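# Clear the desk onto closet shelves and close closet

## Task

Move every object now on the desk onto the closet's shelves and close the closet door completely, then open the gripper and back the robot away. The robot must neither topple nor finish leaning, and nothing may rely on the robot to stay where it is at the end.

## Robot and tools

ROBOT. TidyBot++: a mobile base (0.54 m long, 0.50 m wide, 0.38 m tall) on four powered casters, carrying one seven-joint arm with a two-finger gripper. The shoulder sits 0.12 m ahead of the base centre and 0.68 m above the floor. The arm starts folded with the hand pointing down; folded, the hand reaches up to 0.08 m beyond the base front and the elbow rises to 1.15 m. Cameras: base_camera (fixed on the base, looking forward and down, 644x364) and wrist_camera (fisheye on the hand, looking where the hand points, 644x476).

FRAMES. Base frame: origin on the floor below the base centre, x forward, y left, z up. hand_pose is given in it: the point between the finger pads; its z axis runs out along the fingers, its y axis along the line the pads close on. hand_pose may be off by 1-2 cm; trust the images. Odometry frame is the base frame at the scene start; heading is positive to the left, in -3.142 to 3.142. Odometry counts wheel turns, so slip looks like travel, and it drifts a few cm and degrees over many moves. base_tilt is in degrees, positive when leaning forward or right, with about 1 degree of fixed bias.

execute_actions. Arguments: "actions", a list holding one action or nothing (empty returns state and images only), and optional "cameras": a list of "base_camera", "wrist_camera" or "all"; omitted, null or ["all"] gives both, [] gives none. An action may contain "base", "joints", and "speeds"; its motions start together.
- "base": exactly one key, each a relative offset from where the base last reported itself, not a pose: translate_m (metres, forward positive, -2 to 2), strafe_m (metres, left positive, -2 to 2), rotate_rad (radians, counter-clockwise from above positive, -6.3 to 6.3).
- "joints": one dictionary for the single arm, keyed by name, each value an absolute target. joint_1_rad (any angle; positive turns the arm clockwise from above, opposite to rotate_rad), joint_2_rad (shoulder, -2.249 to 2.249), joint_3_rad (any angle), joint_4_rad (elbow, -2.579 to 2.579), joint_5_rad (any angle), joint_6_rad (wrist, -2.099 to 2.099), joint_7_rad (any angle; hand down, positive is counter-clockwise from above, at 1.57 the fingers open left-right) in radians; gripper_pos 0 (open, ~85 mm gap) to 1 (closed), gap about 85 x (1 - gripper_pos) mm. Any-angle joints go the short way, so send steps below half a turn for bigger turns. Tolerances: ±0.039 for joints 1-4, ±0.056 for 5-7, ±0.03 gripper. Joints left out may still push toward earlier targets.
- "speeds": top-speed caps for this action's base motion only: translate_m and strafe_m 0.05-0.5 m/s, rotate_rad 0.1-1.57 rad/s (default is the top value). A base move needing over 8.667 s is refused; no action runs over 15 s.
An unknown key or out-of-range number refuses the whole call and nothing moves.

ARM GEOMETRY. Upper arm 0.42 m, forearm 0.31 m, hand 0.31 m to the hand point. With joint_1_rad 0, joint_3_rad 3.14, joint_5_rad 0, the arm lies in the x-z plane; tilt from vertical (forward positive) is joint_2 for the upper arm, joint_2 - joint_4 for the forearm, joint_2 - joint_4 - joint_6 for the hand. Forward reach is the sum of length x sin(tilt), height above the shoulder the sum of length x cos(tilt). A downward hand reaches at most about 0.94 m up, and only near the base. Closed fingertips extend 20 mm past the hand point.

wait: "seconds" 0 to 10; commands nothing and returns state and images.
zoom_image: "camera" (base_camera or wrist_camera) and "region" [x0, y0, x1, y1] in pixels of that camera's latest full image, at most 504x504.
read_manual: optional "section" ("licences"); only licence text, no motion.
finished_scene: "scene" number; ends the scene for good and reports success, so call it only once the result is stable.

RESULTS. The "pictures" line names the images in order. base_status and joint_status say how each motion ended: "done"; "off_target" (stopped away from target, may still push); "contact_stop"/"time_out" (target dropped, holding in place). Base "done" only means the wheels turned enough, so a blocked base may be short. "joint command not followed" with a "cause:" line means a self-collision check withheld the arm targets (the gripper still moves); withheld targets may be retried later. on_its_own lists uncommanded motion. motor_effort gives percent of maximum, peak in brackets, noisy. "ARM HIT" means the arm struck the base or itself. A gripper closed on something reads "off_target"; "done" at 1 means empty. If any result reports a stop, the later calls in that same reply are skipped. MOTOR HOT warns from 60 °C; at 75 °C an OVER-TEMPERATURE FAULT lets the arm sink, and joints show "limit_stop_at_motor_heat": resend the target. Holding loads heats motors, even while you think, since the robot keeps its last command meanwhile.

ACCURACY. Friction leaves joints slightly off; correct by sending last command + (wanted - read). Loads make the arm sag; when holding something never command a joint to its own reading.

AVOID. Driving while the arm is caught above about 0.8 m (tipping); sideways pushes or pulls on a raised hand (wheels lift); driving the arm into things, which can trip a torque fault (joints 1-4 limit 104.5 N m, warning 56.7; joints 5-7 limit 51.3, warning 29.4) freezing the arm for 10 s while the base continues. No check keeps the arm off the base. Avoid drops, slips, slams and hard shoves; fingers sent near the floor may hit it. Loose objects may occasionally get a small push.

Each tool is called after ">>>" as a command line: name --argument value for each argument, lists and objects as JSON in quotes; but a table of rows of numbers goes row by row, as --pt "numbers of a row", without its own name.

## Session

>>> execute_actions --actions '[]'

Scene clock: 0.00 s.
base_odometry: x=+0.000 y=+0.000 heading=+0.000 (m, m, rad; odometry frame)
base_tilt: forward=+0.2 right=-0.3 (deg)
base_status: not commanded
joint_positions: joint_1_rad=+0.014 joint_2_rad=-0.379 joint_3_rad=+3.127 joint_4_rad=-2.556 joint_5_rad=+0.029 joint_6_rad=-0.892 joint_7_rad=+1.531 gripper_pos=+0.000
joint_status: not commanded
motor_effort: joint_1_rad=+0 joint_2_rad=-2 joint_3_rad=+1 joint_4_rad=+18 joint_5_rad=+1 joint_6_rad=+3 joint_7_rad=+0 (%)
hand_pose: x=+0.2443 y=-0.0064 z=+0.5833 quat_wxyz=(+0.014, +0.999, -0.012, +0.037) (m; base frame)
pictures: base_camera, wrist_camera
Images, in order (width x height): base_camera 644x364, wrist_camera 644x476.

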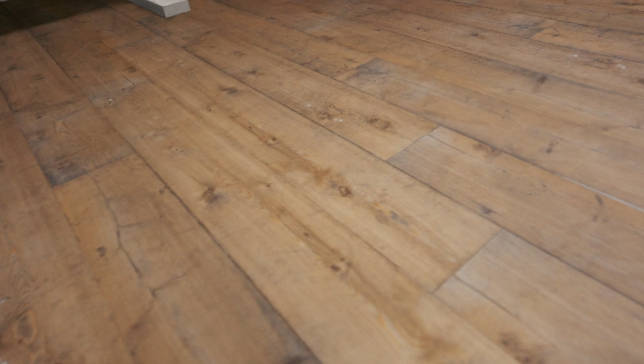

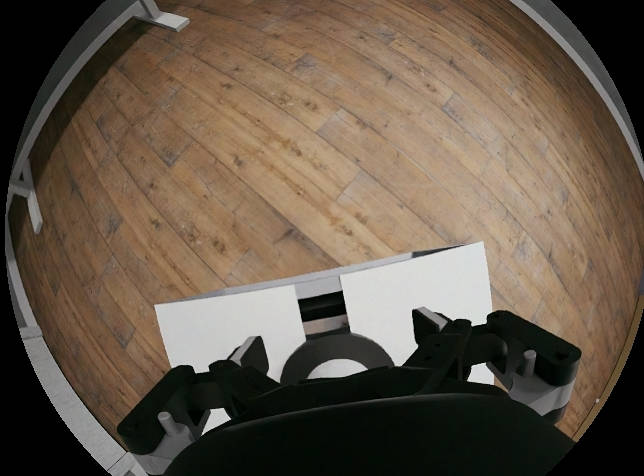

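>>> execute_actions --actions '[{"joints":{"joint_2_rad":-0.4,"joint_4_rad":-1.5,"joint_6_rad":-0.75,"joint_1_rad":-0.8}}]' --cameras '["wrist_camera"]'

Scene clock: 3.83 s.
base_odometry: x=+0.000 y=+0.000 heading=+0.000 (m, m, rad; odometry frame)
base_tilt: forward=+0.3 right=-0.3 (deg)
base_status: not commanded
joint_positions: joint_1_rad=-0.786 joint_2_rad=-0.387 joint_3_rad=+3.127 joint_4_rad=-1.521 joint_5_rad=+0.029 joint_6_rad=-0.782 joint_7_rad=+1.531 gripper_pos=+0.000
joint_status: all done
motor_effort: joint_1_rad=-1(1) joint_2_rad=-6(7) joint_3_rad=+1(1) joint_4_rad=+23(21) joint_5_rad=+1(1) joint_6_rad=+8(8) joint_7_rad=-1(0) (%)
hand_pose: x=+0.4130 y=+0.2984 z=+1.0989 quat_wxyz=(-0.219, +0.758, +0.307, +0.532) (m; base frame)
pictures: wrist_camera
camera_calibration (this result's frames):
wrist_camera: T_world_to_cam=[[0.663334, -0.738301, -0.122065, 0.0848955], [-0.314465, -0.127001, -0.940735, 1.25589], [0.679043, 0.662407, -0.316414, 0.00096678], [0, 0, 0, 1]] pos_world=[0.337964, 0.221538, 1.19213]
Images, in order (width x height): wrist_camera 644x476.

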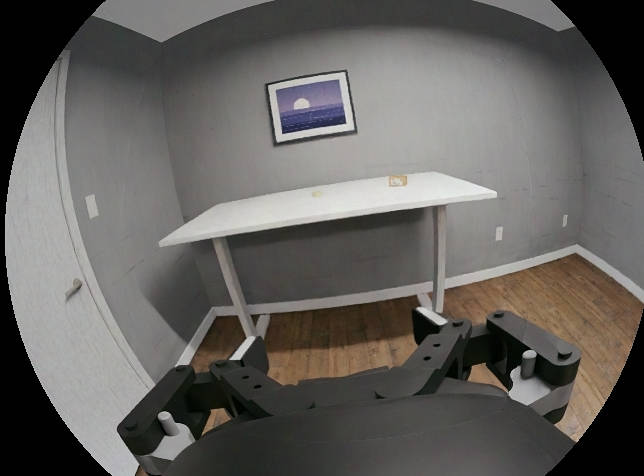

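>>> zoom_image --camera "wrist_camera" --region '[150, 140, 510, 260]'

>>> execute_actions --actions '[{"joints":{"joint_1_rad":1.2}}]' --cameras '["wrist_camera"]'

>>> execute_actions --actions '[{"joints":{"joint_1_rad":3.1}}]' --cameras '["wrist_camera"]'

Region (150, 140, 510, 260) of wrist_camera's 644x476 image, scaled by 1.400.

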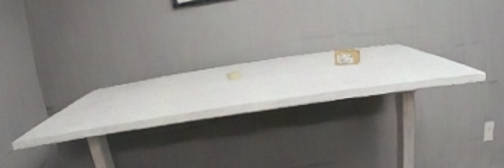

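Scene clock: 8.50 s.
base_odometry: x=+0.000 y=+0.000 heading=+0.000 (m, m, rad; odometry frame)
base_tilt: forward=+0.2 right=-0.3 (deg)
base_status: not commanded
joint_positions: joint_1_rad=+1.187 joint_2_rad=-0.387 joint_3_rad=+3.127 joint_4_rad=-1.521 joint_5_rad=+0.029 joint_6_rad=-0.782 joint_7_rad=+1.531 gripper_pos=+0.000
joint_status: all done
motor_effort: joint_1_rad=+0(1) joint_2_rad=-6(7) joint_3_rad=+0(1) joint_4_rad=+22(22) joint_5_rad=+0(2) joint_6_rad=+9(9) joint_7_rad=+0(0) (%)
hand_pose: x=+0.2783 y=-0.3875 z=+1.0989 quat_wxyz=(+0.323, +0.674, -0.463, +0.476) (m; base frame)
pictures: wrist_camera
camera_calibration (this result's frames):
wrist_camera: T_world_to_cam=[[-0.939219, -0.320887, -0.122065, 0.2756], [0.0064139, 0.339082, -0.940735, 1.21771], [0.343259, -0.884339, -0.316414, 0.0409251], [0, 0, 0, 1]] pos_world=[0.23699, -0.288275, 1.19213]
Images, in order (width x height): wrist_camera 644x476.

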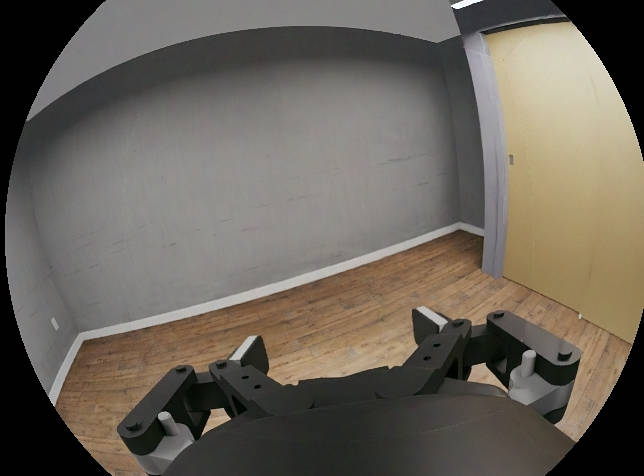

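Scene clock: 11.53 s.
base_odometry: x=+0.000 y=+0.000 heading=+0.000 (m, m, rad; odometry frame)
base_tilt: forward=+0.2 right=-0.3 (deg)
base_status: not commanded
joint_positions: joint_1_rad=+3.087 joint_2_rad=-0.387 joint_3_rad=+3.127 joint_4_rad=-1.521 joint_5_rad=+0.029 joint_6_rad=-0.782 joint_7_rad=+1.531 gripper_pos=+0.000
joint_status: all done
motor_effort: joint_1_rad=+0(1) joint_2_rad=-6(6) joint_3_rad=+1(1) joint_4_rad=+21(22) joint_5_rad=+1(1) joint_6_rad=+8(8) joint_7_rad=+0(0) (%)
hand_pose: x=-0.2992 y=-0.0255 z=+1.0989 quat_wxyz=(+0.575, +0.015, -0.818, +0.014) (m; base frame)
pictures: wrist_camera
camera_calibration (this result's frames):
wrist_camera: T_world_to_cam=[[-0.0000569086, 0.992522, -0.122065, 0.163839], [0.318805, -0.115678, -0.940735, 1.18053], [-0.94782, -0.0389685, -0.316414, 0.194564], [0, 0, 0, 1]] pos_world=[-0.191939, -0.0184706, 1.19213]
Images, in order (width x height): wrist_camera 644x476.

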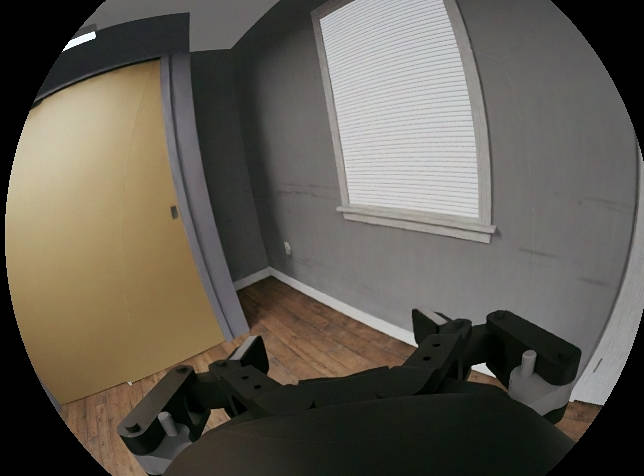

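>>> execute_actions --actions '[{"base":{"rotate_rad":-2.2},"joints":{"joint_1_rad":0.0}}]'

Scene clock: 17.03 s.
base_odometry: x=+0.000 y=+0.000 heading=-2.199 (m, m, rad; odometry frame)
base_tilt: forward=+0.3 right=-0.3 (deg)
base_status: done
joint_positions: joint_1_rad=+0.013 joint_2_rad=-0.389 joint_3_rad=+3.127 joint_4_rad=-1.521 joint_5_rad=+0.029 joint_6_rad=-0.781 joint_7_rad=+1.531 gripper_pos=+0.000
joint_status: all done
motor_effort: joint_1_rad=+0(0) joint_2_rad=-5(8) joint_3_rad=+1(2) joint_4_rad=+21(23) joint_5_rad=+1(1) joint_6_rad=+8(9) joint_7_rad=-1(1) (%)
hand_pose: x=+0.5370 y=-0.0027 z=+1.0999 quat_wxyz=(+0.005, +0.817, -0.012, +0.576) (m; base frame)
pictures: base_camera, wrist_camera
camera_calibration (this result's frames):
wrist_camera: T_world_to_cam=[[-0.0663563, -0.990285, -0.122199, 0.171823], [-0.307963, 0.136816, -0.941509, 1.25566], [0.949081, -0.0248422, -0.31405, -0.0329127], [0, 0, 0, 1]] pos_world=[0.429336, -0.00245889, 1.19288]
Images, in order (width x height): base_camera 644x364, wrist_camera 644x476.

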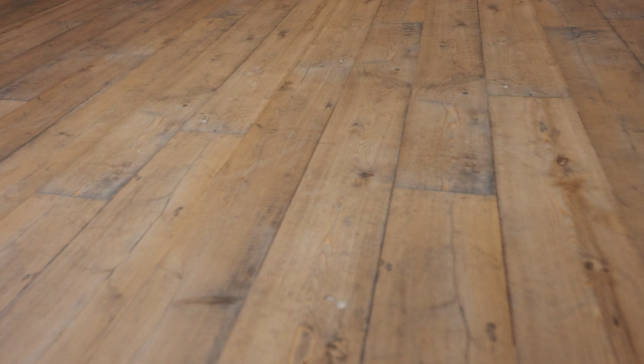

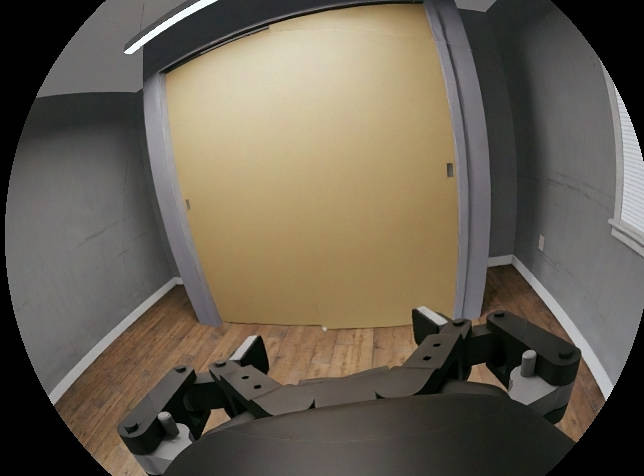

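>>> execute_actions --actions '[{"base":{"rotate_rad":-0.26},"joints":{"joint_6_rad":-0.6}}]'

>>> execute_actions --actions '[{"base":{"translate_m":0.7}}]'

Scene clock: 20.20 s.
base_odometry: x=+0.000 y=+0.000 heading=-2.458 (m, m, rad; odometry frame)
base_tilt: forward=+0.2 right=-0.3 (deg)
base_status: done
joint_positions: joint_1_rad=+0.010 joint_2_rad=-0.389 joint_3_rad=+3.127 joint_4_rad=-1.515 joint_5_rad=+0.029 joint_6_rad=-0.617 joint_7_rad=+1.531 gripper_pos=+0.000
joint_status: all done
motor_effort: joint_1_rad=+0(1) joint_2_rad=-6(6) joint_3_rad=+1(3) joint_4_rad=+22(24) joint_5_rad=+1(2) joint_6_rad=+9(10) joint_7_rad=-1(1) (%)
hand_pose: x=+0.5497 y=+0.0001 z=+1.1531 quat_wxyz=(+0.002, +0.765, -0.009, +0.644) (m; base frame)
pictures: base_camera, wrist_camera
camera_calibration (this result's frames):
wrist_camera: T_world_to_cam=[[-0.0365708, -0.990931, -0.129298, 0.173695], [-0.144602, 0.13327, -0.980474, 1.26438], [0.988814, -0.0171599, -0.148165, -0.24128], [0, 0, 0, 1]] pos_world=[0.427765, -0.000523656, 1.2264]
Images, in order (width x height): base_camera 644x364, wrist_camera 644x476.

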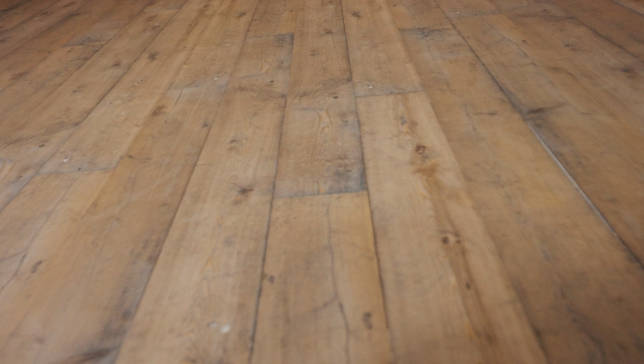

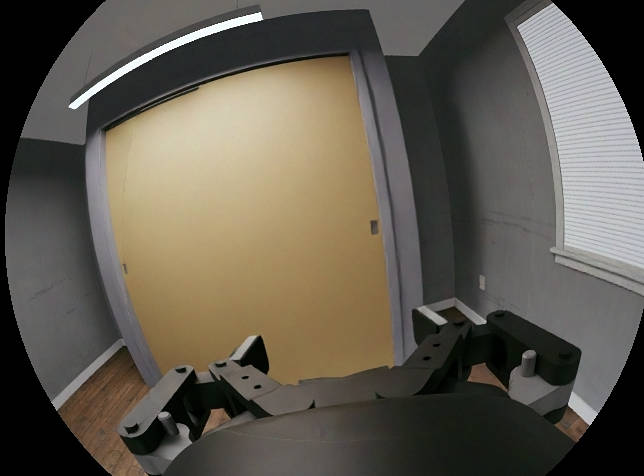

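Scene clock: 22.97 s.
base_odometry: x=-0.544 y=-0.441 heading=-2.459 (m, m, rad; odometry frame)
base_tilt: forward=+0.3 right=-0.3 (deg)
base_status: done
joint_positions: joint_1_rad=+0.010 joint_2_rad=-0.396 joint_3_rad=+3.127 joint_4_rad=-1.515 joint_5_rad=+0.029 joint_6_rad=-0.617 joint_7_rad=+1.531 gripper_pos=+0.000
joint_status: not commanded
motor_effort: joint_1_rad=+0(0) joint_2_rad=-6(9) joint_3_rad=+1(1) joint_4_rad=+21(23) joint_5_rad=+1(1) joint_6_rad=+9(10) joint_7_rad=+0(1) (%)
hand_pose: x=+0.5465 y=+0.0001 z=+1.1560 quat_wxyz=(+0.002, +0.763, -0.009, +0.646) (m; base frame)
pictures: base_camera, wrist_camera
camera_calibration (this result's frames):
wrist_camera: T_world_to_cam=[[-0.0356941, -0.99094, -0.129478, 0.173715], [-0.137958, 0.133206, -0.98144, 1.26425], [0.989795, -0.0171691, -0.141463, -0.245984], [0, 0, 0, 1]] pos_world=[0.424089, -0.000487775, 1.22848]
Images, in order (width x height): base_camera 644x364, wrist_camera 644x476.

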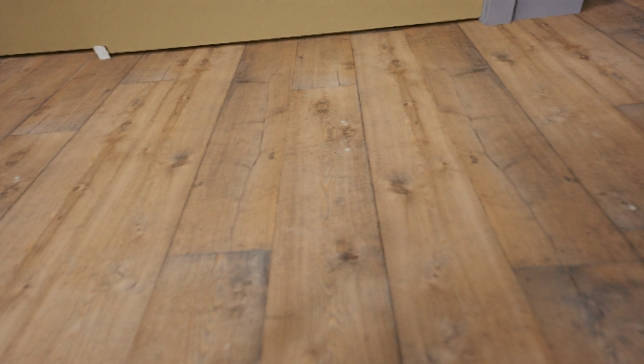

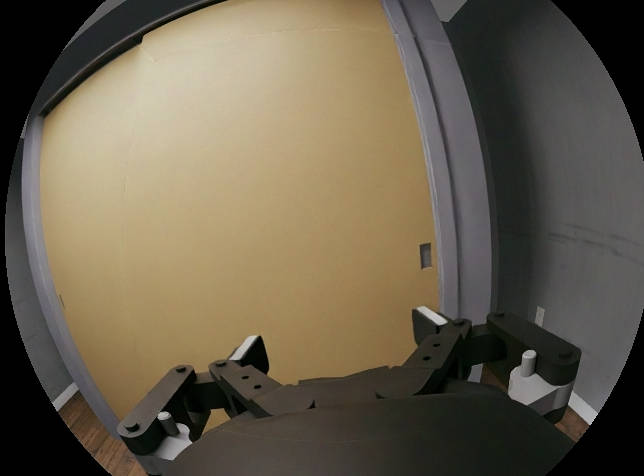

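>>> zoom_image --camera "wrist_camera" --region '[380, 210, 480, 300]'

Region (380, 210, 480, 300) of wrist_camera's 644x476 image, scaled by 5.040; it fills the top 454 rows of this view, and the rest is white.

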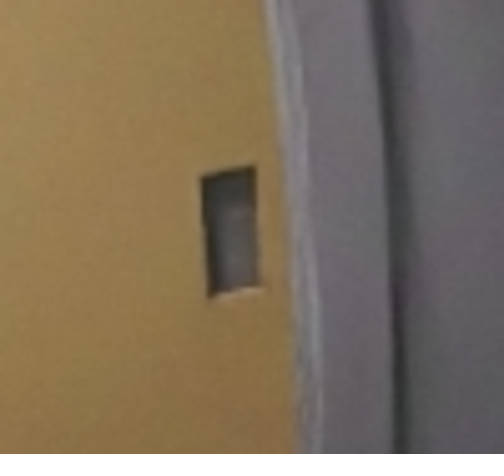

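>>> execute_actions --actions '[{"base":{"strafe_m":-0.29},"joints":{"joint_1_rad":0,"joint_2_rad":-0.2,"joint_3_rad":3.14,"joint_4_rad":-2.037,"joint_5_rad":0,"joint_6_rad":0.28,"joint_7_rad":1.57,"gripper_pos":1}}]' --cameras '[]'

>>> execute_actions --actions '[{"base":{"translate_m":0.36}}]'

Scene clock: 32.30 s.
base_odometry: x=-0.727 y=-0.216 heading=-2.459 (m, m, rad; odometry frame)
base_tilt: forward=+0.3 right=-0.3 (deg)
base_status: done
joint_positions: joint_1_rad=+0.009 joint_2_rad=-0.208 joint_3_rad=+3.131 joint_4_rad=-2.015 joint_5_rad=+0.027 joint_6_rad=+0.249 joint_7_rad=+1.543 gripper_pos=+0.999
joint_status: all done
motor_effort: joint_1_rad=+0(1) joint_2_rad=-13(16) joint_3_rad=+0(4) joint_4_rad=+23(25) joint_5_rad=+1(1) joint_6_rad=+9(9) joint_7_rad=+0(1) (%)
hand_pose: x=+0.6487 y=+0.0046 z=+1.0240 quat_wxyz=(-0.003, +0.703, +0.003, +0.712) (m; base frame)
pictures: none
No camera images: the call's "cameras" was empty. Leave "cameras" out to get every camera's image.

Scene clock: 34.37 s.
base_odometry: x=-1.006 y=-0.444 heading=-2.459 (m, m, rad; odometry frame)
base_tilt: forward=+0.3 right=-0.3 (deg)
base_status: done
joint_positions: joint_1_rad=+0.009 joint_2_rad=-0.199 joint_3_rad=+3.131 joint_4_rad=-2.016 joint_5_rad=+0.027 joint_6_rad=+0.250 joint_7_rad=+1.543 gripper_pos=+0.999
joint_status: not commanded
motor_effort: joint_1_rad=+0(0) joint_2_rad=-13(16) joint_3_rad=+0(1) joint_4_rad=+23(24) joint_5_rad=+1(1) joint_6_rad=+9(10) joint_7_rad=+0(1) (%)
hand_pose: x=+0.6519 y=+0.0045 z=+1.0187 quat_wxyz=(-0.003, +0.706, +0.003, +0.708) (m; base frame)
pictures: base_camera, wrist_camera
camera_calibration (this result's frames):
wrist_camera: T_world_to_cam=[[0.00827077, -0.99236, -0.1231, 0.128922], [0.0258264, 0.123275, -0.992036, 1.04754], [0.999632, 0.00502567, 0.0266487, -0.547465], [0, 0, 0, 1]] pos_world=[0.519143, 0.00155209, 1.06966]
Images, in order (width x height): base_camera 644x364, wrist_camera 644x476.

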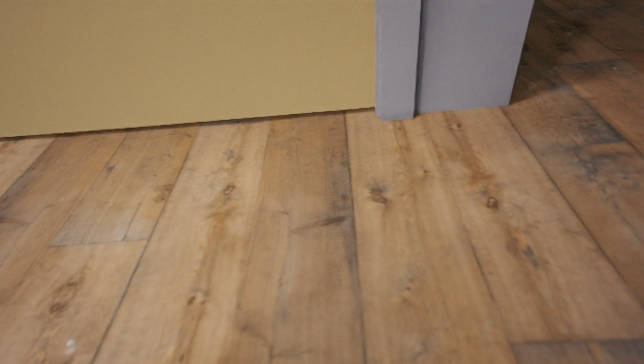

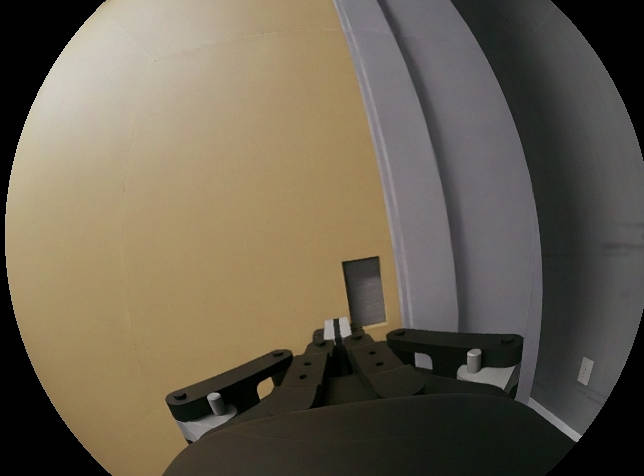

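>>> execute_actions --actions '[{"base":{"strafe_m":-0.032}}]' --cameras '[]'

>>> execute_actions --actions '[{"base":{"translate_m":0.08},"speeds":{"translate_m":0.15}}]'

Scene clock: 38.93 s.
base_odometry: x=-1.027 y=-0.419 heading=-2.459 (m, m, rad; odometry frame)
base_tilt: forward=+0.3 right=-0.3 (deg)
base_status: done
joint_positions: joint_1_rad=+0.008 joint_2_rad=-0.199 joint_3_rad=+3.133 joint_4_rad=-2.016 joint_5_rad=+0.027 joint_6_rad=+0.250 joint_7_rad=+1.543 gripper_pos=+0.999
joint_status: not commanded
motor_effort: joint_1_rad=+0(2) joint_2_rad=-14(15) joint_3_rad=+0(3) joint_4_rad=+23(24) joint_5_rad=+0(0) joint_6_rad=+9(9) joint_7_rad=-1(1) (%)
hand_pose: x=+0.6520 y=+0.0042 z=+1.0187 quat_wxyz=(-0.003, +0.706, +0.002, +0.708) (m; base frame)
pictures: none
No camera images: the call's "cameras" was empty. Leave "cameras" out to get every camera's image.

Scene clock: 40.13 s.
base_odometry: x=-1.089 y=-0.469 heading=-2.459 (m, m, rad; odometry frame)
base_tilt: forward=+0.3 right=-0.3 (deg)
base_status: done
joint_positions: joint_1_rad=+0.008 joint_2_rad=-0.200 joint_3_rad=+3.133 joint_4_rad=-2.016 joint_5_rad=+0.027 joint_6_rad=+0.250 joint_7_rad=+1.543 gripper_pos=+0.999
joint_status: not commanded
motor_effort: joint_1_rad=+0(0) joint_2_rad=-13(17) joint_3_rad=+0(1) joint_4_rad=+23(25) joint_5_rad=+1(1) joint_6_rad=+9(10) joint_7_rad=+0(1) (%)
hand_pose: x=+0.6516 y=+0.0042 z=+1.0191 quat_wxyz=(-0.003, +0.705, +0.002, +0.709) (m; base frame)
pictures: base_camera, wrist_camera
camera_calibration (this result's frames):
wrist_camera: T_world_to_cam=[[0.00790895, -0.992288, -0.123699, 0.129462], [0.0268207, 0.123869, -0.991936, 1.04718], [0.999609, 0.00452748, 0.0275935, -0.548102], [0, 0, 0, 1]] pos_world=[0.518778, 0.00123201, 1.06987]
Images, in order (width x height): base_camera 644x364, wrist_camera 644x476.

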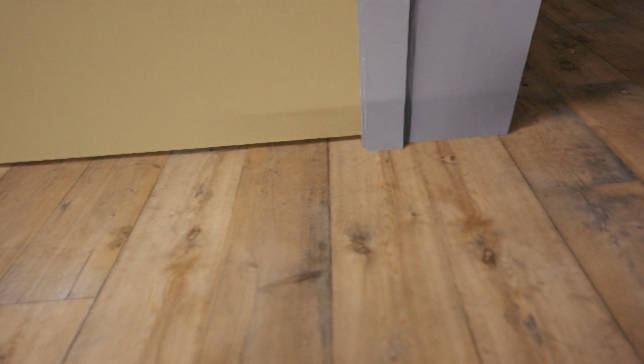

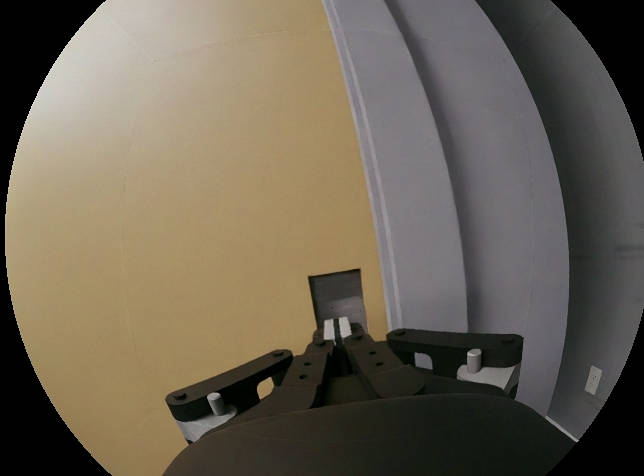

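>>> execute_actions --actions '[{"joints":{"joint_7_rad":3.17}}]' --cameras '["wrist_camera"]'

>>> execute_actions --actions '[{"base":{"translate_m":0.04},"speeds":{"translate_m":0.05}}]' --cameras '["wrist_camera"]'

Scene clock: 44.40 s.
base_odometry: x=-1.089 y=-0.469 heading=-2.459 (m, m, rad; odometry frame)
base_tilt: forward=+0.3 right=-0.3 (deg)
base_status: not commanded
joint_positions: joint_1_rad=+0.008 joint_2_rad=-0.200 joint_3_rad=+3.133 joint_4_rad=-2.016 joint_5_rad=+0.027 joint_6_rad=+0.250 joint_7_rad=+3.162 gripper_pos=+0.999
joint_status: all done
motor_effort: joint_1_rad=+0(0) joint_2_rad=-13(13) joint_3_rad=+1(1) joint_4_rad=+23(24) joint_5_rad=+1(0) joint_6_rad=+9(9) joint_7_rad=-1(1) (%)
hand_pose: x=+0.6516 y=+0.0042 z=+1.0191 quat_wxyz=(+0.511, +0.485, +0.512, +0.491) (m; base frame)
pictures: wrist_camera
camera_calibration (this result's frames):
wrist_camera: T_world_to_cam=[[-0.00358803, -0.0755441, 0.997136, -1.0091], [0.0305113, -0.996686, -0.0754003, 0.115424], [0.999528, 0.0301534, 0.00588109, -0.526029], [0, 0, 0, 1]] pos_world=[0.518639, 0.054672, 1.018]
Images, in order (width x height): wrist_camera 644x476.

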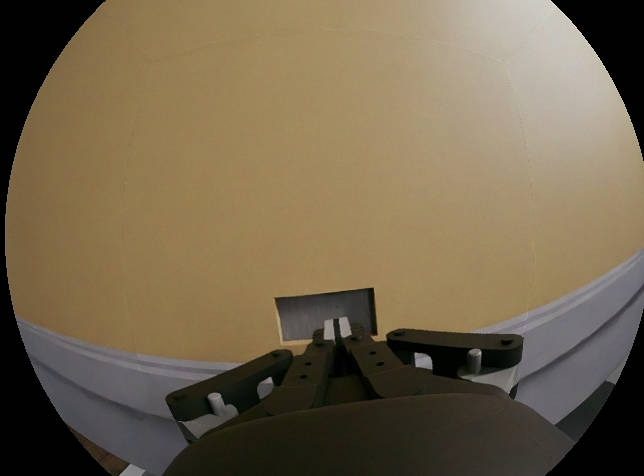

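Scene clock: 45.67 s.
base_odometry: x=-1.120 y=-0.495 heading=-2.459 (m, m, rad; odometry frame)
base_tilt: forward=+0.3 right=-0.3 (deg)
base_status: done
joint_positions: joint_1_rad=+0.008 joint_2_rad=-0.200 joint_3_rad=+3.133 joint_4_rad=-2.016 joint_5_rad=+0.027 joint_6_rad=+0.250 joint_7_rad=+3.162 gripper_pos=+0.999
joint_status: not commanded
motor_effort: joint_1_rad=+0(1) joint_2_rad=-12(16) joint_3_rad=+1(1) joint_4_rad=+23(24) joint_5_rad=+0(1) joint_6_rad=+9(9) joint_7_rad=-1(1) (%)
hand_pose: x=+0.6516 y=+0.0042 z=+1.0191 quat_wxyz=(+0.511, +0.485, +0.512, +0.491) (m; base frame)
pictures: wrist_camera
camera_calibration (this result's frames):
wrist_camera: T_world_to_cam=[[-0.00369512, -0.0755434, 0.997136, -1.00908], [0.0305191, -0.996687, -0.0753962, 0.115421], [0.999527, 0.0301531, 0.00598839, -0.526098], [0, 0, 0, 1]] pos_world=[0.518598, 0.0546722, 1.01804]
Images, in order (width x height): wrist_camera 644x476.

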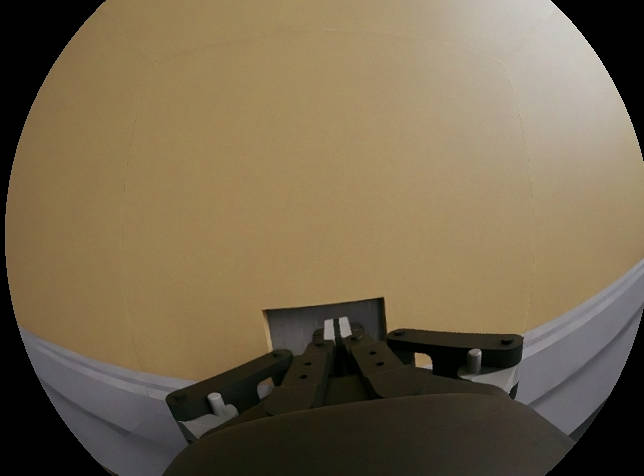

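>>> execute_actions --actions '[{"base":{"translate_m":0.02},"speeds":{"translate_m":0.05}}]' --cameras '["wrist_camera"]'

Scene clock: 47.87 s.
base_odometry: x=-1.136 y=-0.507 heading=-2.459 (m, m, rad; odometry frame)
base_tilt: forward=+0.3 right=-0.3 (deg)
base_status: done
joint_positions: joint_1_rad=+0.008 joint_2_rad=-0.200 joint_3_rad=+3.133 joint_4_rad=-2.016 joint_5_rad=+0.027 joint_6_rad=+0.251 joint_7_rad=+3.162 gripper_pos=+0.999
joint_status: not commanded
motor_effort: joint_1_rad=+0(1) joint_2_rad=-13(16) joint_3_rad=+1(1) joint_4_rad=+23(22) joint_5_rad=+1(1) joint_6_rad=+9(9) joint_7_rad=+0(0) (%)
hand_pose: x=+0.6515 y=+0.0042 z=+1.0193 quat_wxyz=(+0.511, +0.485, +0.512, +0.491) (m; base frame)
pictures: wrist_camera
camera_calibration (this result's frames):
wrist_camera: T_world_to_cam=[[-0.00407939, -0.0755405, 0.997134, -1.00903], [0.0305495, -0.996687, -0.0753816, 0.115406], [0.999525, 0.0301544, 0.00637359, -0.526363], [0, 0, 0, 1]] pos_world=[0.518471, 0.0546735, 1.01819]
Images, in order (width x height): wrist_camera 644x476.

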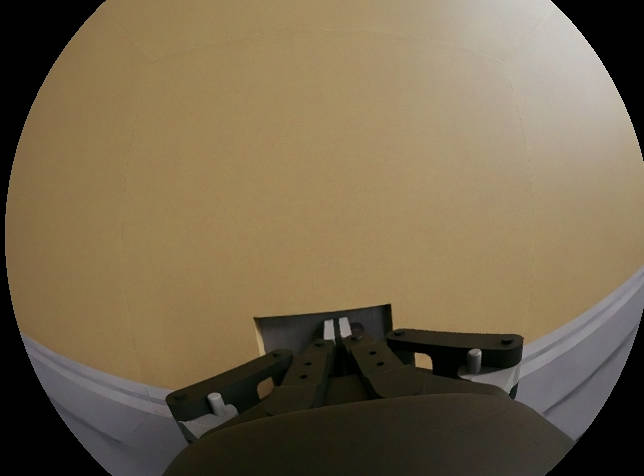

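>>> execute_actions --actions '[{"base":{"translate_m":0.012},"speeds":{"translate_m":0.05}}]' --cameras '["wrist_camera"]'

>>> execute_actions --actions '[{"base":{"strafe_m":0.08},"speeds":{"strafe_m":0.05}}]'

Scene clock: 50.37 s.
base_odometry: x=-1.145 y=-0.515 heading=-2.459 (m, m, rad; odometry frame)
base_tilt: forward=+0.3 right=-0.3 (deg)
base_status: done
joint_positions: joint_1_rad=+0.008 joint_2_rad=-0.224 joint_3_rad=+3.133 joint_4_rad=-2.033 joint_5_rad=+0.027 joint_6_rad=+0.251 joint_7_rad=+3.162 gripper_pos=+0.999
joint_status: not commanded
motor_effort: joint_1_rad=-1(1) joint_2_rad=-8(13) joint_3_rad=+0(1) joint_4_rad=+24(27) joint_5_rad=+1(1) joint_6_rad=+9(11) joint_7_rad=+0(0) (%)
hand_pose: x=+0.6422 y=+0.0042 z=+1.0216 quat_wxyz=(+0.513, +0.483, +0.510, +0.493) (m; base frame)
pictures: wrist_camera
camera_calibration (this result's frames):
wrist_camera: T_world_to_cam=[[-0.0113395, -0.075463, 0.997084, -1.00663], [0.031048, -0.996694, -0.0750804, 0.115271], [0.999454, 0.0301061, 0.013645, -0.524545], [0, 0, 0, 1]] pos_world=[0.509265, 0.0547186, 1.0195]
Images, in order (width x height): wrist_camera 644x476.

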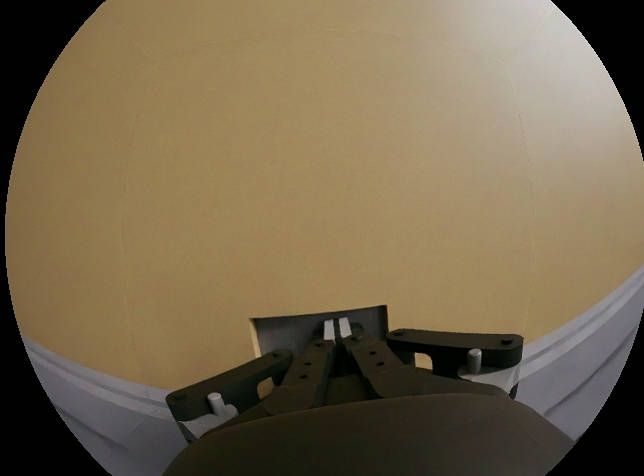

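Scene clock: 52.50 s.
base_odometry: x=-1.095 y=-0.577 heading=-2.459 (m, m, rad; odometry frame)
base_tilt: forward=+0.3 right=-0.3 (deg)
base_status: done
joint_positions: joint_1_rad=+0.008 joint_2_rad=-0.221 joint_3_rad=+3.148 joint_4_rad=-2.033 joint_5_rad=+0.019 joint_6_rad=+0.251 joint_7_rad=+3.162 gripper_pos=+0.999
joint_status: not commanded
motor_effort: joint_1_rad=+0(6) joint_2_rad=-12(13) joint_3_rad=+1(5) joint_4_rad=+23(25) joint_5_rad=+0(2) joint_6_rad=+9(10) joint_7_rad=+0(1) (%)
hand_pose: x=+0.6435 y=-0.0049 z=+1.0199 quat_wxyz=(+0.514, +0.491, +0.505, +0.490) (m; base frame)
pictures: base_camera, wrist_camera
camera_calibration (this result's frames):
wrist_camera: T_world_to_cam=[[-0.00940027, -0.0857407, 0.996273, -1.00611], [0.0148362, -0.996219, -0.0855961, 0.127152], [0.999846, 0.0139763, 0.0106368, -0.52279], [0, 0, 0, 1]] pos_world=[0.511365, 0.0477141, 1.0188]
Images, in order (width x height): base_camera 644x364, wrist_camera 644x476.

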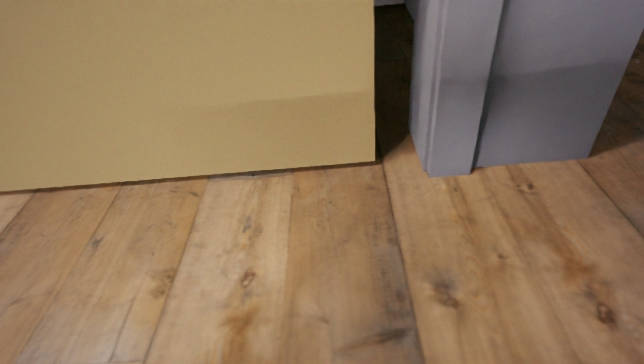

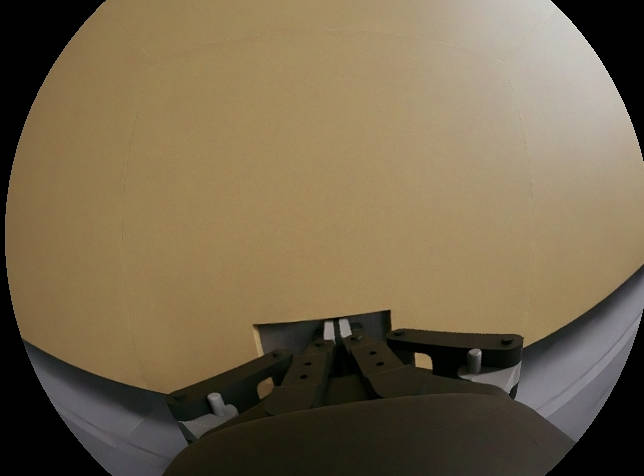

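>>> execute_actions --actions '[{"base":{"strafe_m":0.28},"speeds":{"strafe_m":0.12}}]'

Scene clock: 59.07 s.
base_odometry: x=-0.918 y=-0.795 heading=-2.460 (m, m, rad; odometry frame)
base_tilt: forward=+0.3 right=-0.3 (deg)
base_status: done
joint_positions: joint_1_rad=+0.003 joint_2_rad=-0.218 joint_3_rad=+3.149 joint_4_rad=-2.033 joint_5_rad=+0.015 joint_6_rad=+0.252 joint_7_rad=+3.162 gripper_pos=+0.999
joint_status: not commanded
motor_effort: joint_1_rad=+1(8) joint_2_rad=-13(13) joint_3_rad=+2(8) joint_4_rad=+23(24) joint_5_rad=+0(2) joint_6_rad=+9(9) joint_7_rad=+0(1) (%)
hand_pose: x=+0.6446 y=-0.0030 z=+1.0186 quat_wxyz=(+0.511, +0.491, +0.505, +0.492) (m; base frame)
pictures: base_camera, wrist_camera
camera_calibration (this result's frames):
wrist_camera: T_world_to_cam=[[-0.00691754, -0.0904266, 0.995879, -1.00582], [0.0180107, -0.995753, -0.0902901, 0.131686], [0.999814, 0.0173119, 0.00851681, -0.52165], [0, 0, 0, 1]] pos_world=[0.512223, 0.0492052, 1.018]
Images, in order (width x height): base_camera 644x364, wrist_camera 644x476.

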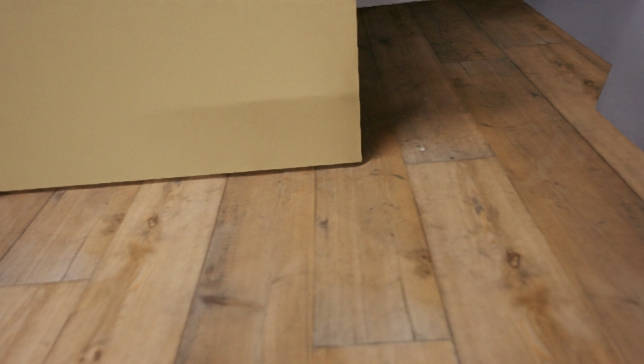

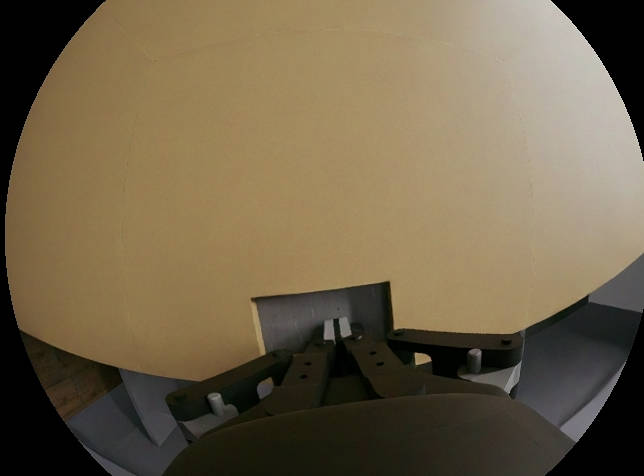

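>>> execute_actions --actions '[{"base":{"strafe_m":0.3},"speeds":{"strafe_m":0.12}}]' --cameras '["base_camera"]'

>>> execute_actions --actions '[{"base":{"translate_m":-0.25}}]' --cameras '[]'

>>> execute_actions --actions '[{"base":{"strafe_m":-0.38},"joints":{"joint_7_rad":1.57,"gripper_pos":0}}]'

Scene clock: 64.60 s.
base_odometry: x=-0.729 y=-1.028 heading=-2.460 (m, m, rad; odometry frame)
base_tilt: forward=+0.3 right=-0.3 (deg)
base_status: done
joint_positions: joint_1_rad=+0.003 joint_2_rad=-0.217 joint_3_rad=+3.149 joint_4_rad=-2.033 joint_5_rad=+0.013 joint_6_rad=+0.252 joint_7_rad=+3.162 gripper_pos=+0.999
joint_status: not commanded
motor_effort: joint_1_rad=+1(9) joint_2_rad=-13(14) joint_3_rad=+2(9) joint_4_rad=+23(24) joint_5_rad=+0(3) joint_6_rad=+8(9) joint_7_rad=+0(1) (%)
hand_pose: x=+0.6449 y=-0.0030 z=+1.0181 quat_wxyz=(+0.511, +0.492, +0.505, +0.492) (m; base frame)
pictures: base_camera
Images, in order (width x height): base_camera 644x364.

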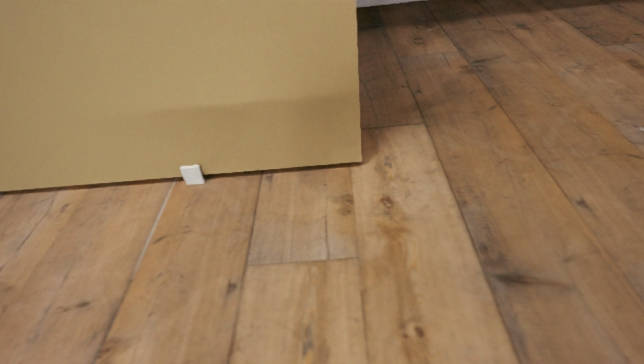

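Scene clock: 66.37 s.
base_odometry: x=-0.535 y=-0.870 heading=-2.460 (m, m, rad; odometry frame)
base_tilt: forward=+0.3 right=-0.3 (deg)
base_status: done
joint_positions: joint_1_rad=+0.002 joint_2_rad=-0.208 joint_3_rad=+3.148 joint_4_rad=-2.033 joint_5_rad=+0.013 joint_6_rad=+0.252 joint_7_rad=+3.162 gripper_pos=+0.999
joint_status: not commanded
motor_effort: joint_1_rad=+0(3) joint_2_rad=-13(15) joint_3_rad=+1(4) joint_4_rad=+23(24) joint_5_rad=+1(0) joint_6_rad=+9(10) joint_7_rad=+0(0) (%)
hand_pose: x=+0.6478 y=-0.0024 z=+1.0136 quat_wxyz=(+0.508, +0.494, +0.507, +0.490) (m; base frame)
pictures: none
No camera images: the call's "cameras" was empty. Leave "cameras" out to get every camera's image.

Scene clock: 68.47 s.
base_odometry: x=-0.774 y=-0.575 heading=-2.460 (m, m, rad; odometry frame)
base_tilt: forward=+0.3 right=-0.3 (deg)
base_status: done
joint_positions: joint_1_rad=+0.002 joint_2_rad=-0.208 joint_3_rad=+3.148 joint_4_rad=-2.033 joint_5_rad=+0.013 joint_6_rad=+0.252 joint_7_rad=+1.578 gripper_pos=+0.000
joint_status: all done
motor_effort: joint_1_rad=-1(2) joint_2_rad=-13(13) joint_3_rad=+0(3) joint_4_rad=+23(23) joint_5_rad=+0(1) joint_6_rad=+9(9) joint_7_rad=-1(1) (%)
hand_pose: x=+0.6478 y=-0.0024 z=+1.0136 quat_wxyz=(+0.008, +0.708, +0.005, +0.706) (m; base frame)
pictures: base_camera, wrist_camera
camera_calibration (this result's frames):
wrist_camera: T_world_to_cam=[[-0.00469011, -0.994483, -0.104796, 0.111306], [0.0209893, 0.104676, -0.994285, 1.04873], [0.999769, -0.00686289, 0.0203826, -0.536898], [0, 0, 0, 1]] pos_world=[0.515284, -0.00276915, 1.06534]
Images, in order (width x height): base_camera 644x364, wrist_camera 644x476.

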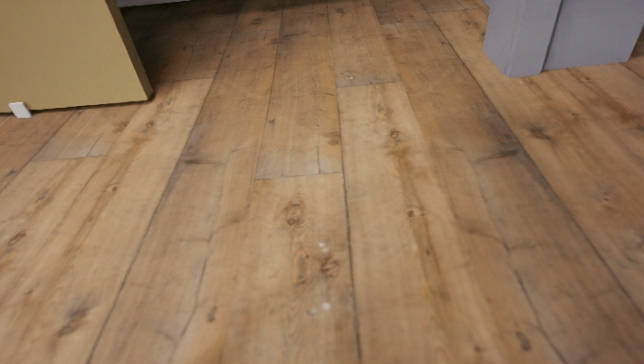

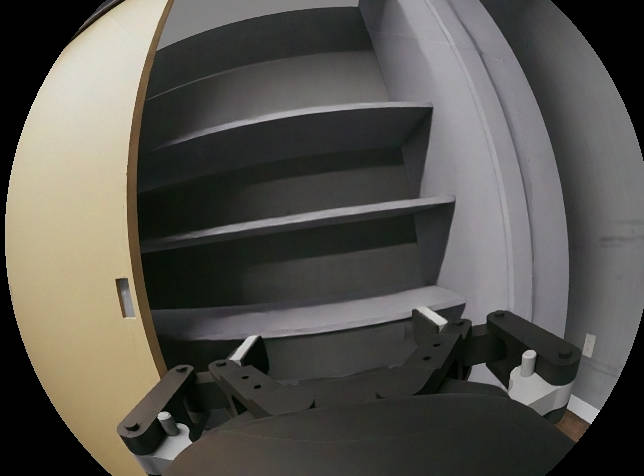

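>>> execute_actions --actions '[{"base":{"rotate_rad":3.1416},"joints":{"joint_2_rad":-0.3,"joint_4_rad":-1.3,"joint_6_rad":-1.1}}]' --cameras '[]'

>>> execute_actions --actions '[{"base":{"translate_m":1.8}}]'

Scene clock: 76.73 s.
base_odometry: x=-0.775 y=-0.575 heading=+0.681 (m, m, rad; odometry frame)
base_tilt: forward=+0.2 right=-0.3 (deg)
base_status: done
joint_positions: joint_1_rad=+0.002 joint_2_rad=-0.283 joint_3_rad=+3.148 joint_4_rad=-1.325 joint_5_rad=+0.013 joint_6_rad=-1.067 joint_7_rad=+1.578 gripper_pos=+0.000
joint_status: all done
motor_effort: joint_1_rad=+0(1) joint_2_rad=-9(16) joint_3_rad=+1(1) joint_4_rad=+20(24) joint_5_rad=+1(1) joint_6_rad=+8(9) joint_7_rad=+0(0) (%)
hand_pose: x=+0.5402 y=-0.0064 z=+1.0850 quat_wxyz=(+0.010, +0.870, -0.001, +0.494) (m; base frame)
pictures: none
No camera images: the call's "cameras" was empty. Leave "cameras" out to get every camera's image.

Scene clock: 81.70 s.
base_odometry: x=+0.623 y=+0.560 heading=+0.681 (m, m, rad; odometry frame)
base_tilt: forward=+0.3 right=-0.3 (deg)
base_status: done
joint_positions: joint_1_rad=+0.002 joint_2_rad=-0.296 joint_3_rad=+3.148 joint_4_rad=-1.323 joint_5_rad=+0.013 joint_6_rad=-1.070 joint_7_rad=+1.578 gripper_pos=+0.000
joint_status: not commanded
motor_effort: joint_1_rad=+0(1) joint_2_rad=-8(11) joint_3_rad=+1(1) joint_4_rad=+21(21) joint_5_rad=+1(1) joint_6_rad=+8(8) joint_7_rad=+0(0) (%)
hand_pose: x=+0.5344 y=-0.0064 z=+1.0909 quat_wxyz=(+0.010, +0.866, -0.001, +0.499) (m; base frame)
pictures: base_camera, wrist_camera
camera_calibration (this result's frames):
wrist_camera: T_world_to_cam=[[-0.072826, -0.993152, -0.0913498, 0.136609], [-0.476325, 0.115107, -0.871702, 1.26049], [0.876248, -0.0199705, -0.481446, 0.188226], [0, 0, 0, 1]] pos_world=[0.445419, -0.00565901, 1.20187]
Images, in order (width x height): base_camera 644x364, wrist_camera 644x476.

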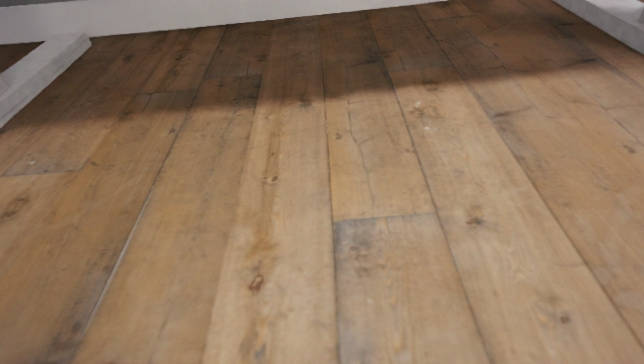

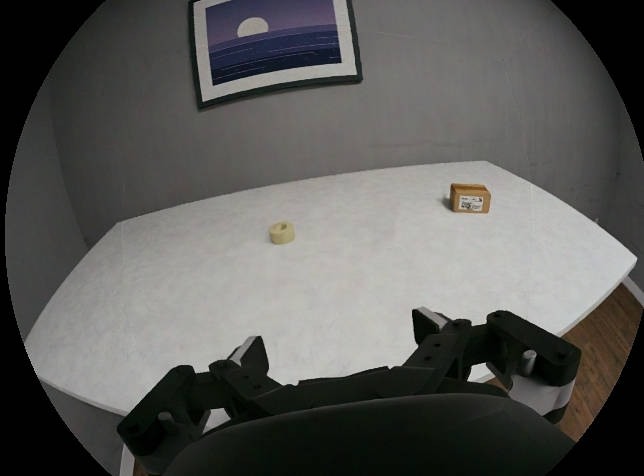

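>>> execute_actions --actions '[{"base":{"strafe_m":0.085},"joints":{"joint_2_rad":0.1,"joint_4_rad":-1.13,"joint_6_rad":-1.04,"joint_3_rad":3.135}}]' --cameras '[]'

>>> execute_actions --actions '[{"base":{"translate_m":0.14},"speeds":{"translate_m":0.25}}]' --cameras '["wrist_camera"]'

Scene clock: 92.30 s.
base_odometry: x=+0.570 y=+0.626 heading=+0.681 (m, m, rad; odometry frame)
base_tilt: forward=+0.3 right=-0.3 (deg)
base_status: done
joint_positions: joint_1_rad=+0.002 joint_2_rad=+0.105 joint_3_rad=+3.144 joint_4_rad=-1.157 joint_5_rad=+0.013 joint_6_rad=-1.070 joint_7_rad=+1.578 gripper_pos=+0.000
joint_status: all done
motor_effort: joint_1_rad=+0(2) joint_2_rad=-22(25) joint_3_rad=+1(3) joint_4_rad=+22(23) joint_5_rad=+1(2) joint_6_rad=+7(9) joint_7_rad=-1(0) (%)
hand_pose: x=+0.6880 y=-0.0048 z=+0.9812 quat_wxyz=(+0.009, +0.919, +0.002, +0.394) (m; base frame)
pictures: none
No camera images: the call's "cameras" was empty. Leave "cameras" out to get every camera's image.

Scene clock: 93.70 s.
base_odometry: x=+0.679 y=+0.714 heading=+0.681 (m, m, rad; odometry frame)
base_tilt: forward=+0.3 right=-0.3 (deg)
base_status: done
joint_positions: joint_1_rad=+0.002 joint_2_rad=+0.106 joint_3_rad=+3.144 joint_4_rad=-1.155 joint_5_rad=+0.013 joint_6_rad=-1.069 joint_7_rad=+1.578 gripper_pos=+0.000
joint_status: not commanded
motor_effort: joint_1_rad=+0(1) joint_2_rad=-23(25) joint_3_rad=+0(1) joint_4_rad=+22(23) joint_5_rad=+1(1) joint_6_rad=+7(7) joint_7_rad=+0(1) (%)
hand_pose: x=+0.6888 y=-0.0048 z=+0.9818 quat_wxyz=(+0.009, +0.919, +0.002, +0.395) (m; base frame)
pictures: wrist_camera
camera_calibration (this result's frames):
wrist_camera: T_world_to_cam=[[-0.0883044, -0.993508, -0.0717183, 0.130876], [-0.665696, 0.112421, -0.737706, 1.23763], [0.740979, -0.0174001, -0.671302, 0.279996], [0, 0, 0, 1]] pos_world=[0.627972, -0.00423749, 1.11036]
Images, in order (width x height): wrist_camera 644x476.

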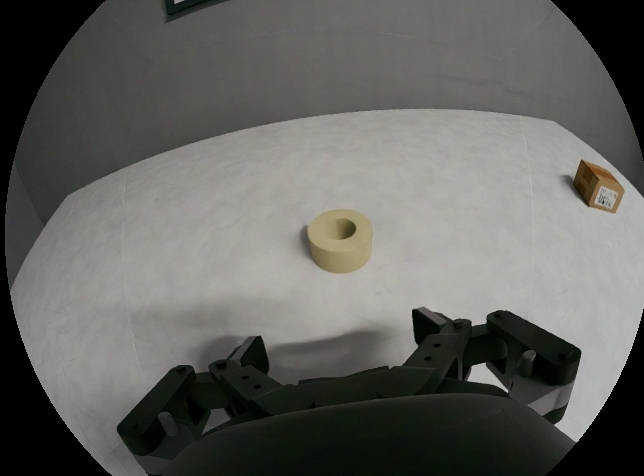

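>>> execute_actions --actions '[{"base":{"strafe_m":-0.011}}]' --cameras '[]'

>>> execute_actions --actions '[{"base":{"translate_m":0.09},"speeds":{"translate_m":0.15}}]' --cameras '["wrist_camera"]'

Scene clock: 97.53 s.
base_odometry: x=+0.686 y=+0.706 heading=+0.682 (m, m, rad; odometry frame)
base_tilt: forward=+0.3 right=-0.3 (deg)
base_status: done
joint_positions: joint_1_rad=+0.002 joint_2_rad=+0.106 joint_3_rad=+3.144 joint_4_rad=-1.155 joint_5_rad=+0.013 joint_6_rad=-1.069 joint_7_rad=+1.578 gripper_pos=+0.000
joint_status: not commanded
motor_effort: joint_1_rad=+1(2) joint_2_rad=-21(25) joint_3_rad=+0(2) joint_4_rad=+21(22) joint_5_rad=+1(1) joint_6_rad=+7(7) joint_7_rad=-1(1) (%)
hand_pose: x=+0.6888 y=-0.0051 z=+0.9819 quat_wxyz=(+0.009, +0.919, +0.002, +0.395) (m; base frame)
pictures: none
No camera images: the call's "cameras" was empty. Leave "cameras" out to get every camera's image.

Scene clock: 98.80 s.
base_odometry: x=+0.756 y=+0.763 heading=+0.681 (m, m, rad; odometry frame)
base_tilt: forward=+0.3 right=-0.3 (deg)
base_status: done
joint_positions: joint_1_rad=+0.003 joint_2_rad=+0.103 joint_3_rad=+3.144 joint_4_rad=-1.154 joint_5_rad=+0.013 joint_6_rad=-1.069 joint_7_rad=+1.578 gripper_pos=+0.000
joint_status: not commanded
motor_effort: joint_1_rad=+0(2) joint_2_rad=-22(26) joint_3_rad=+0(1) joint_4_rad=+21(22) joint_5_rad=+1(1) joint_6_rad=+7(8) joint_7_rad=-1(0) (%)
hand_pose: x=+0.6879 y=-0.0051 z=+0.9843 quat_wxyz=(+0.009, +0.918, +0.002, +0.397) (m; base frame)
pictures: wrist_camera
camera_calibration (this result's frames):
wrist_camera: T_world_to_cam=[[-0.0885221, -0.993459, -0.0721324, 0.131216], [-0.662166, 0.112791, -0.74082, 1.23958], [0.74411, -0.0178153, -0.66782, 0.27674], [0, 0, 0, 1]] pos_world=[0.626499, -0.00452574, 1.11258]
Images, in order (width x height): wrist_camera 644x476.

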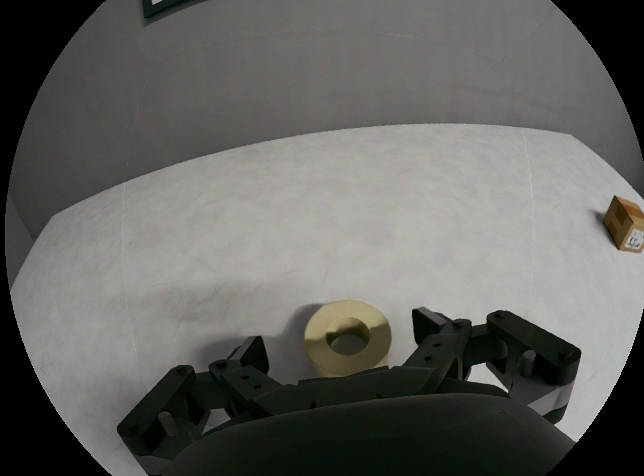

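>>> execute_actions --actions '[{"joints":{"joint_2_rad":0.135}}]' --cameras '["wrist_camera"]'

Scene clock: 102.37 s.
base_odometry: x=+0.756 y=+0.763 heading=+0.681 (m, m, rad; odometry frame)
base_tilt: forward=+0.3 right=-0.3 (deg)
base_status: not commanded
joint_positions: joint_1_rad=+0.003 joint_2_rad=+0.126 joint_3_rad=+3.144 joint_4_rad=-1.153 joint_5_rad=+0.013 joint_6_rad=-1.069 joint_7_rad=+1.578 gripper_pos=+0.000
joint_status: all done
motor_effort: joint_1_rad=+0(0) joint_2_rad=-24(24) joint_3_rad=+0(0) joint_4_rad=+21(21) joint_5_rad=+0(1) joint_6_rad=+7(7) joint_7_rad=-1(1) (%)
hand_pose: x=+0.6949 y=-0.0051 z=+0.9714 quat_wxyz=(+0.009, +0.922, +0.002, +0.386) (m; base frame)
pictures: wrist_camera
camera_calibration (this result's frames):
wrist_camera: T_world_to_cam=[[-0.0901232, -0.993455, -0.0701764, 0.130093], [-0.678669, 0.112831, -0.725726, 1.23141], [0.728894, -0.0177782, -0.684396, 0.28964], [0, 0, 0, 1]] pos_world=[0.636324, -0.00455015, 1.10102]
Images, in order (width x height): wrist_camera 644x476.

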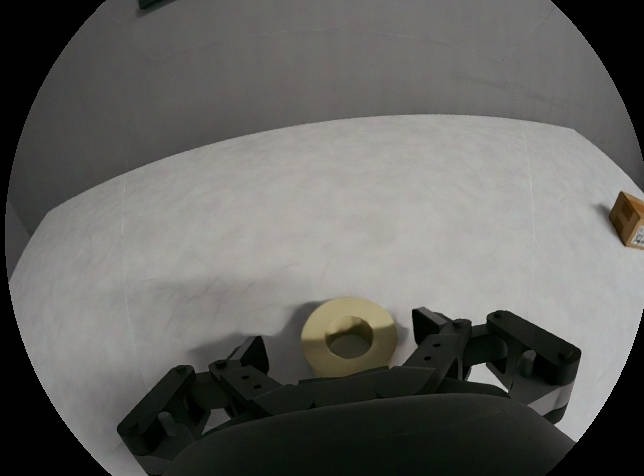

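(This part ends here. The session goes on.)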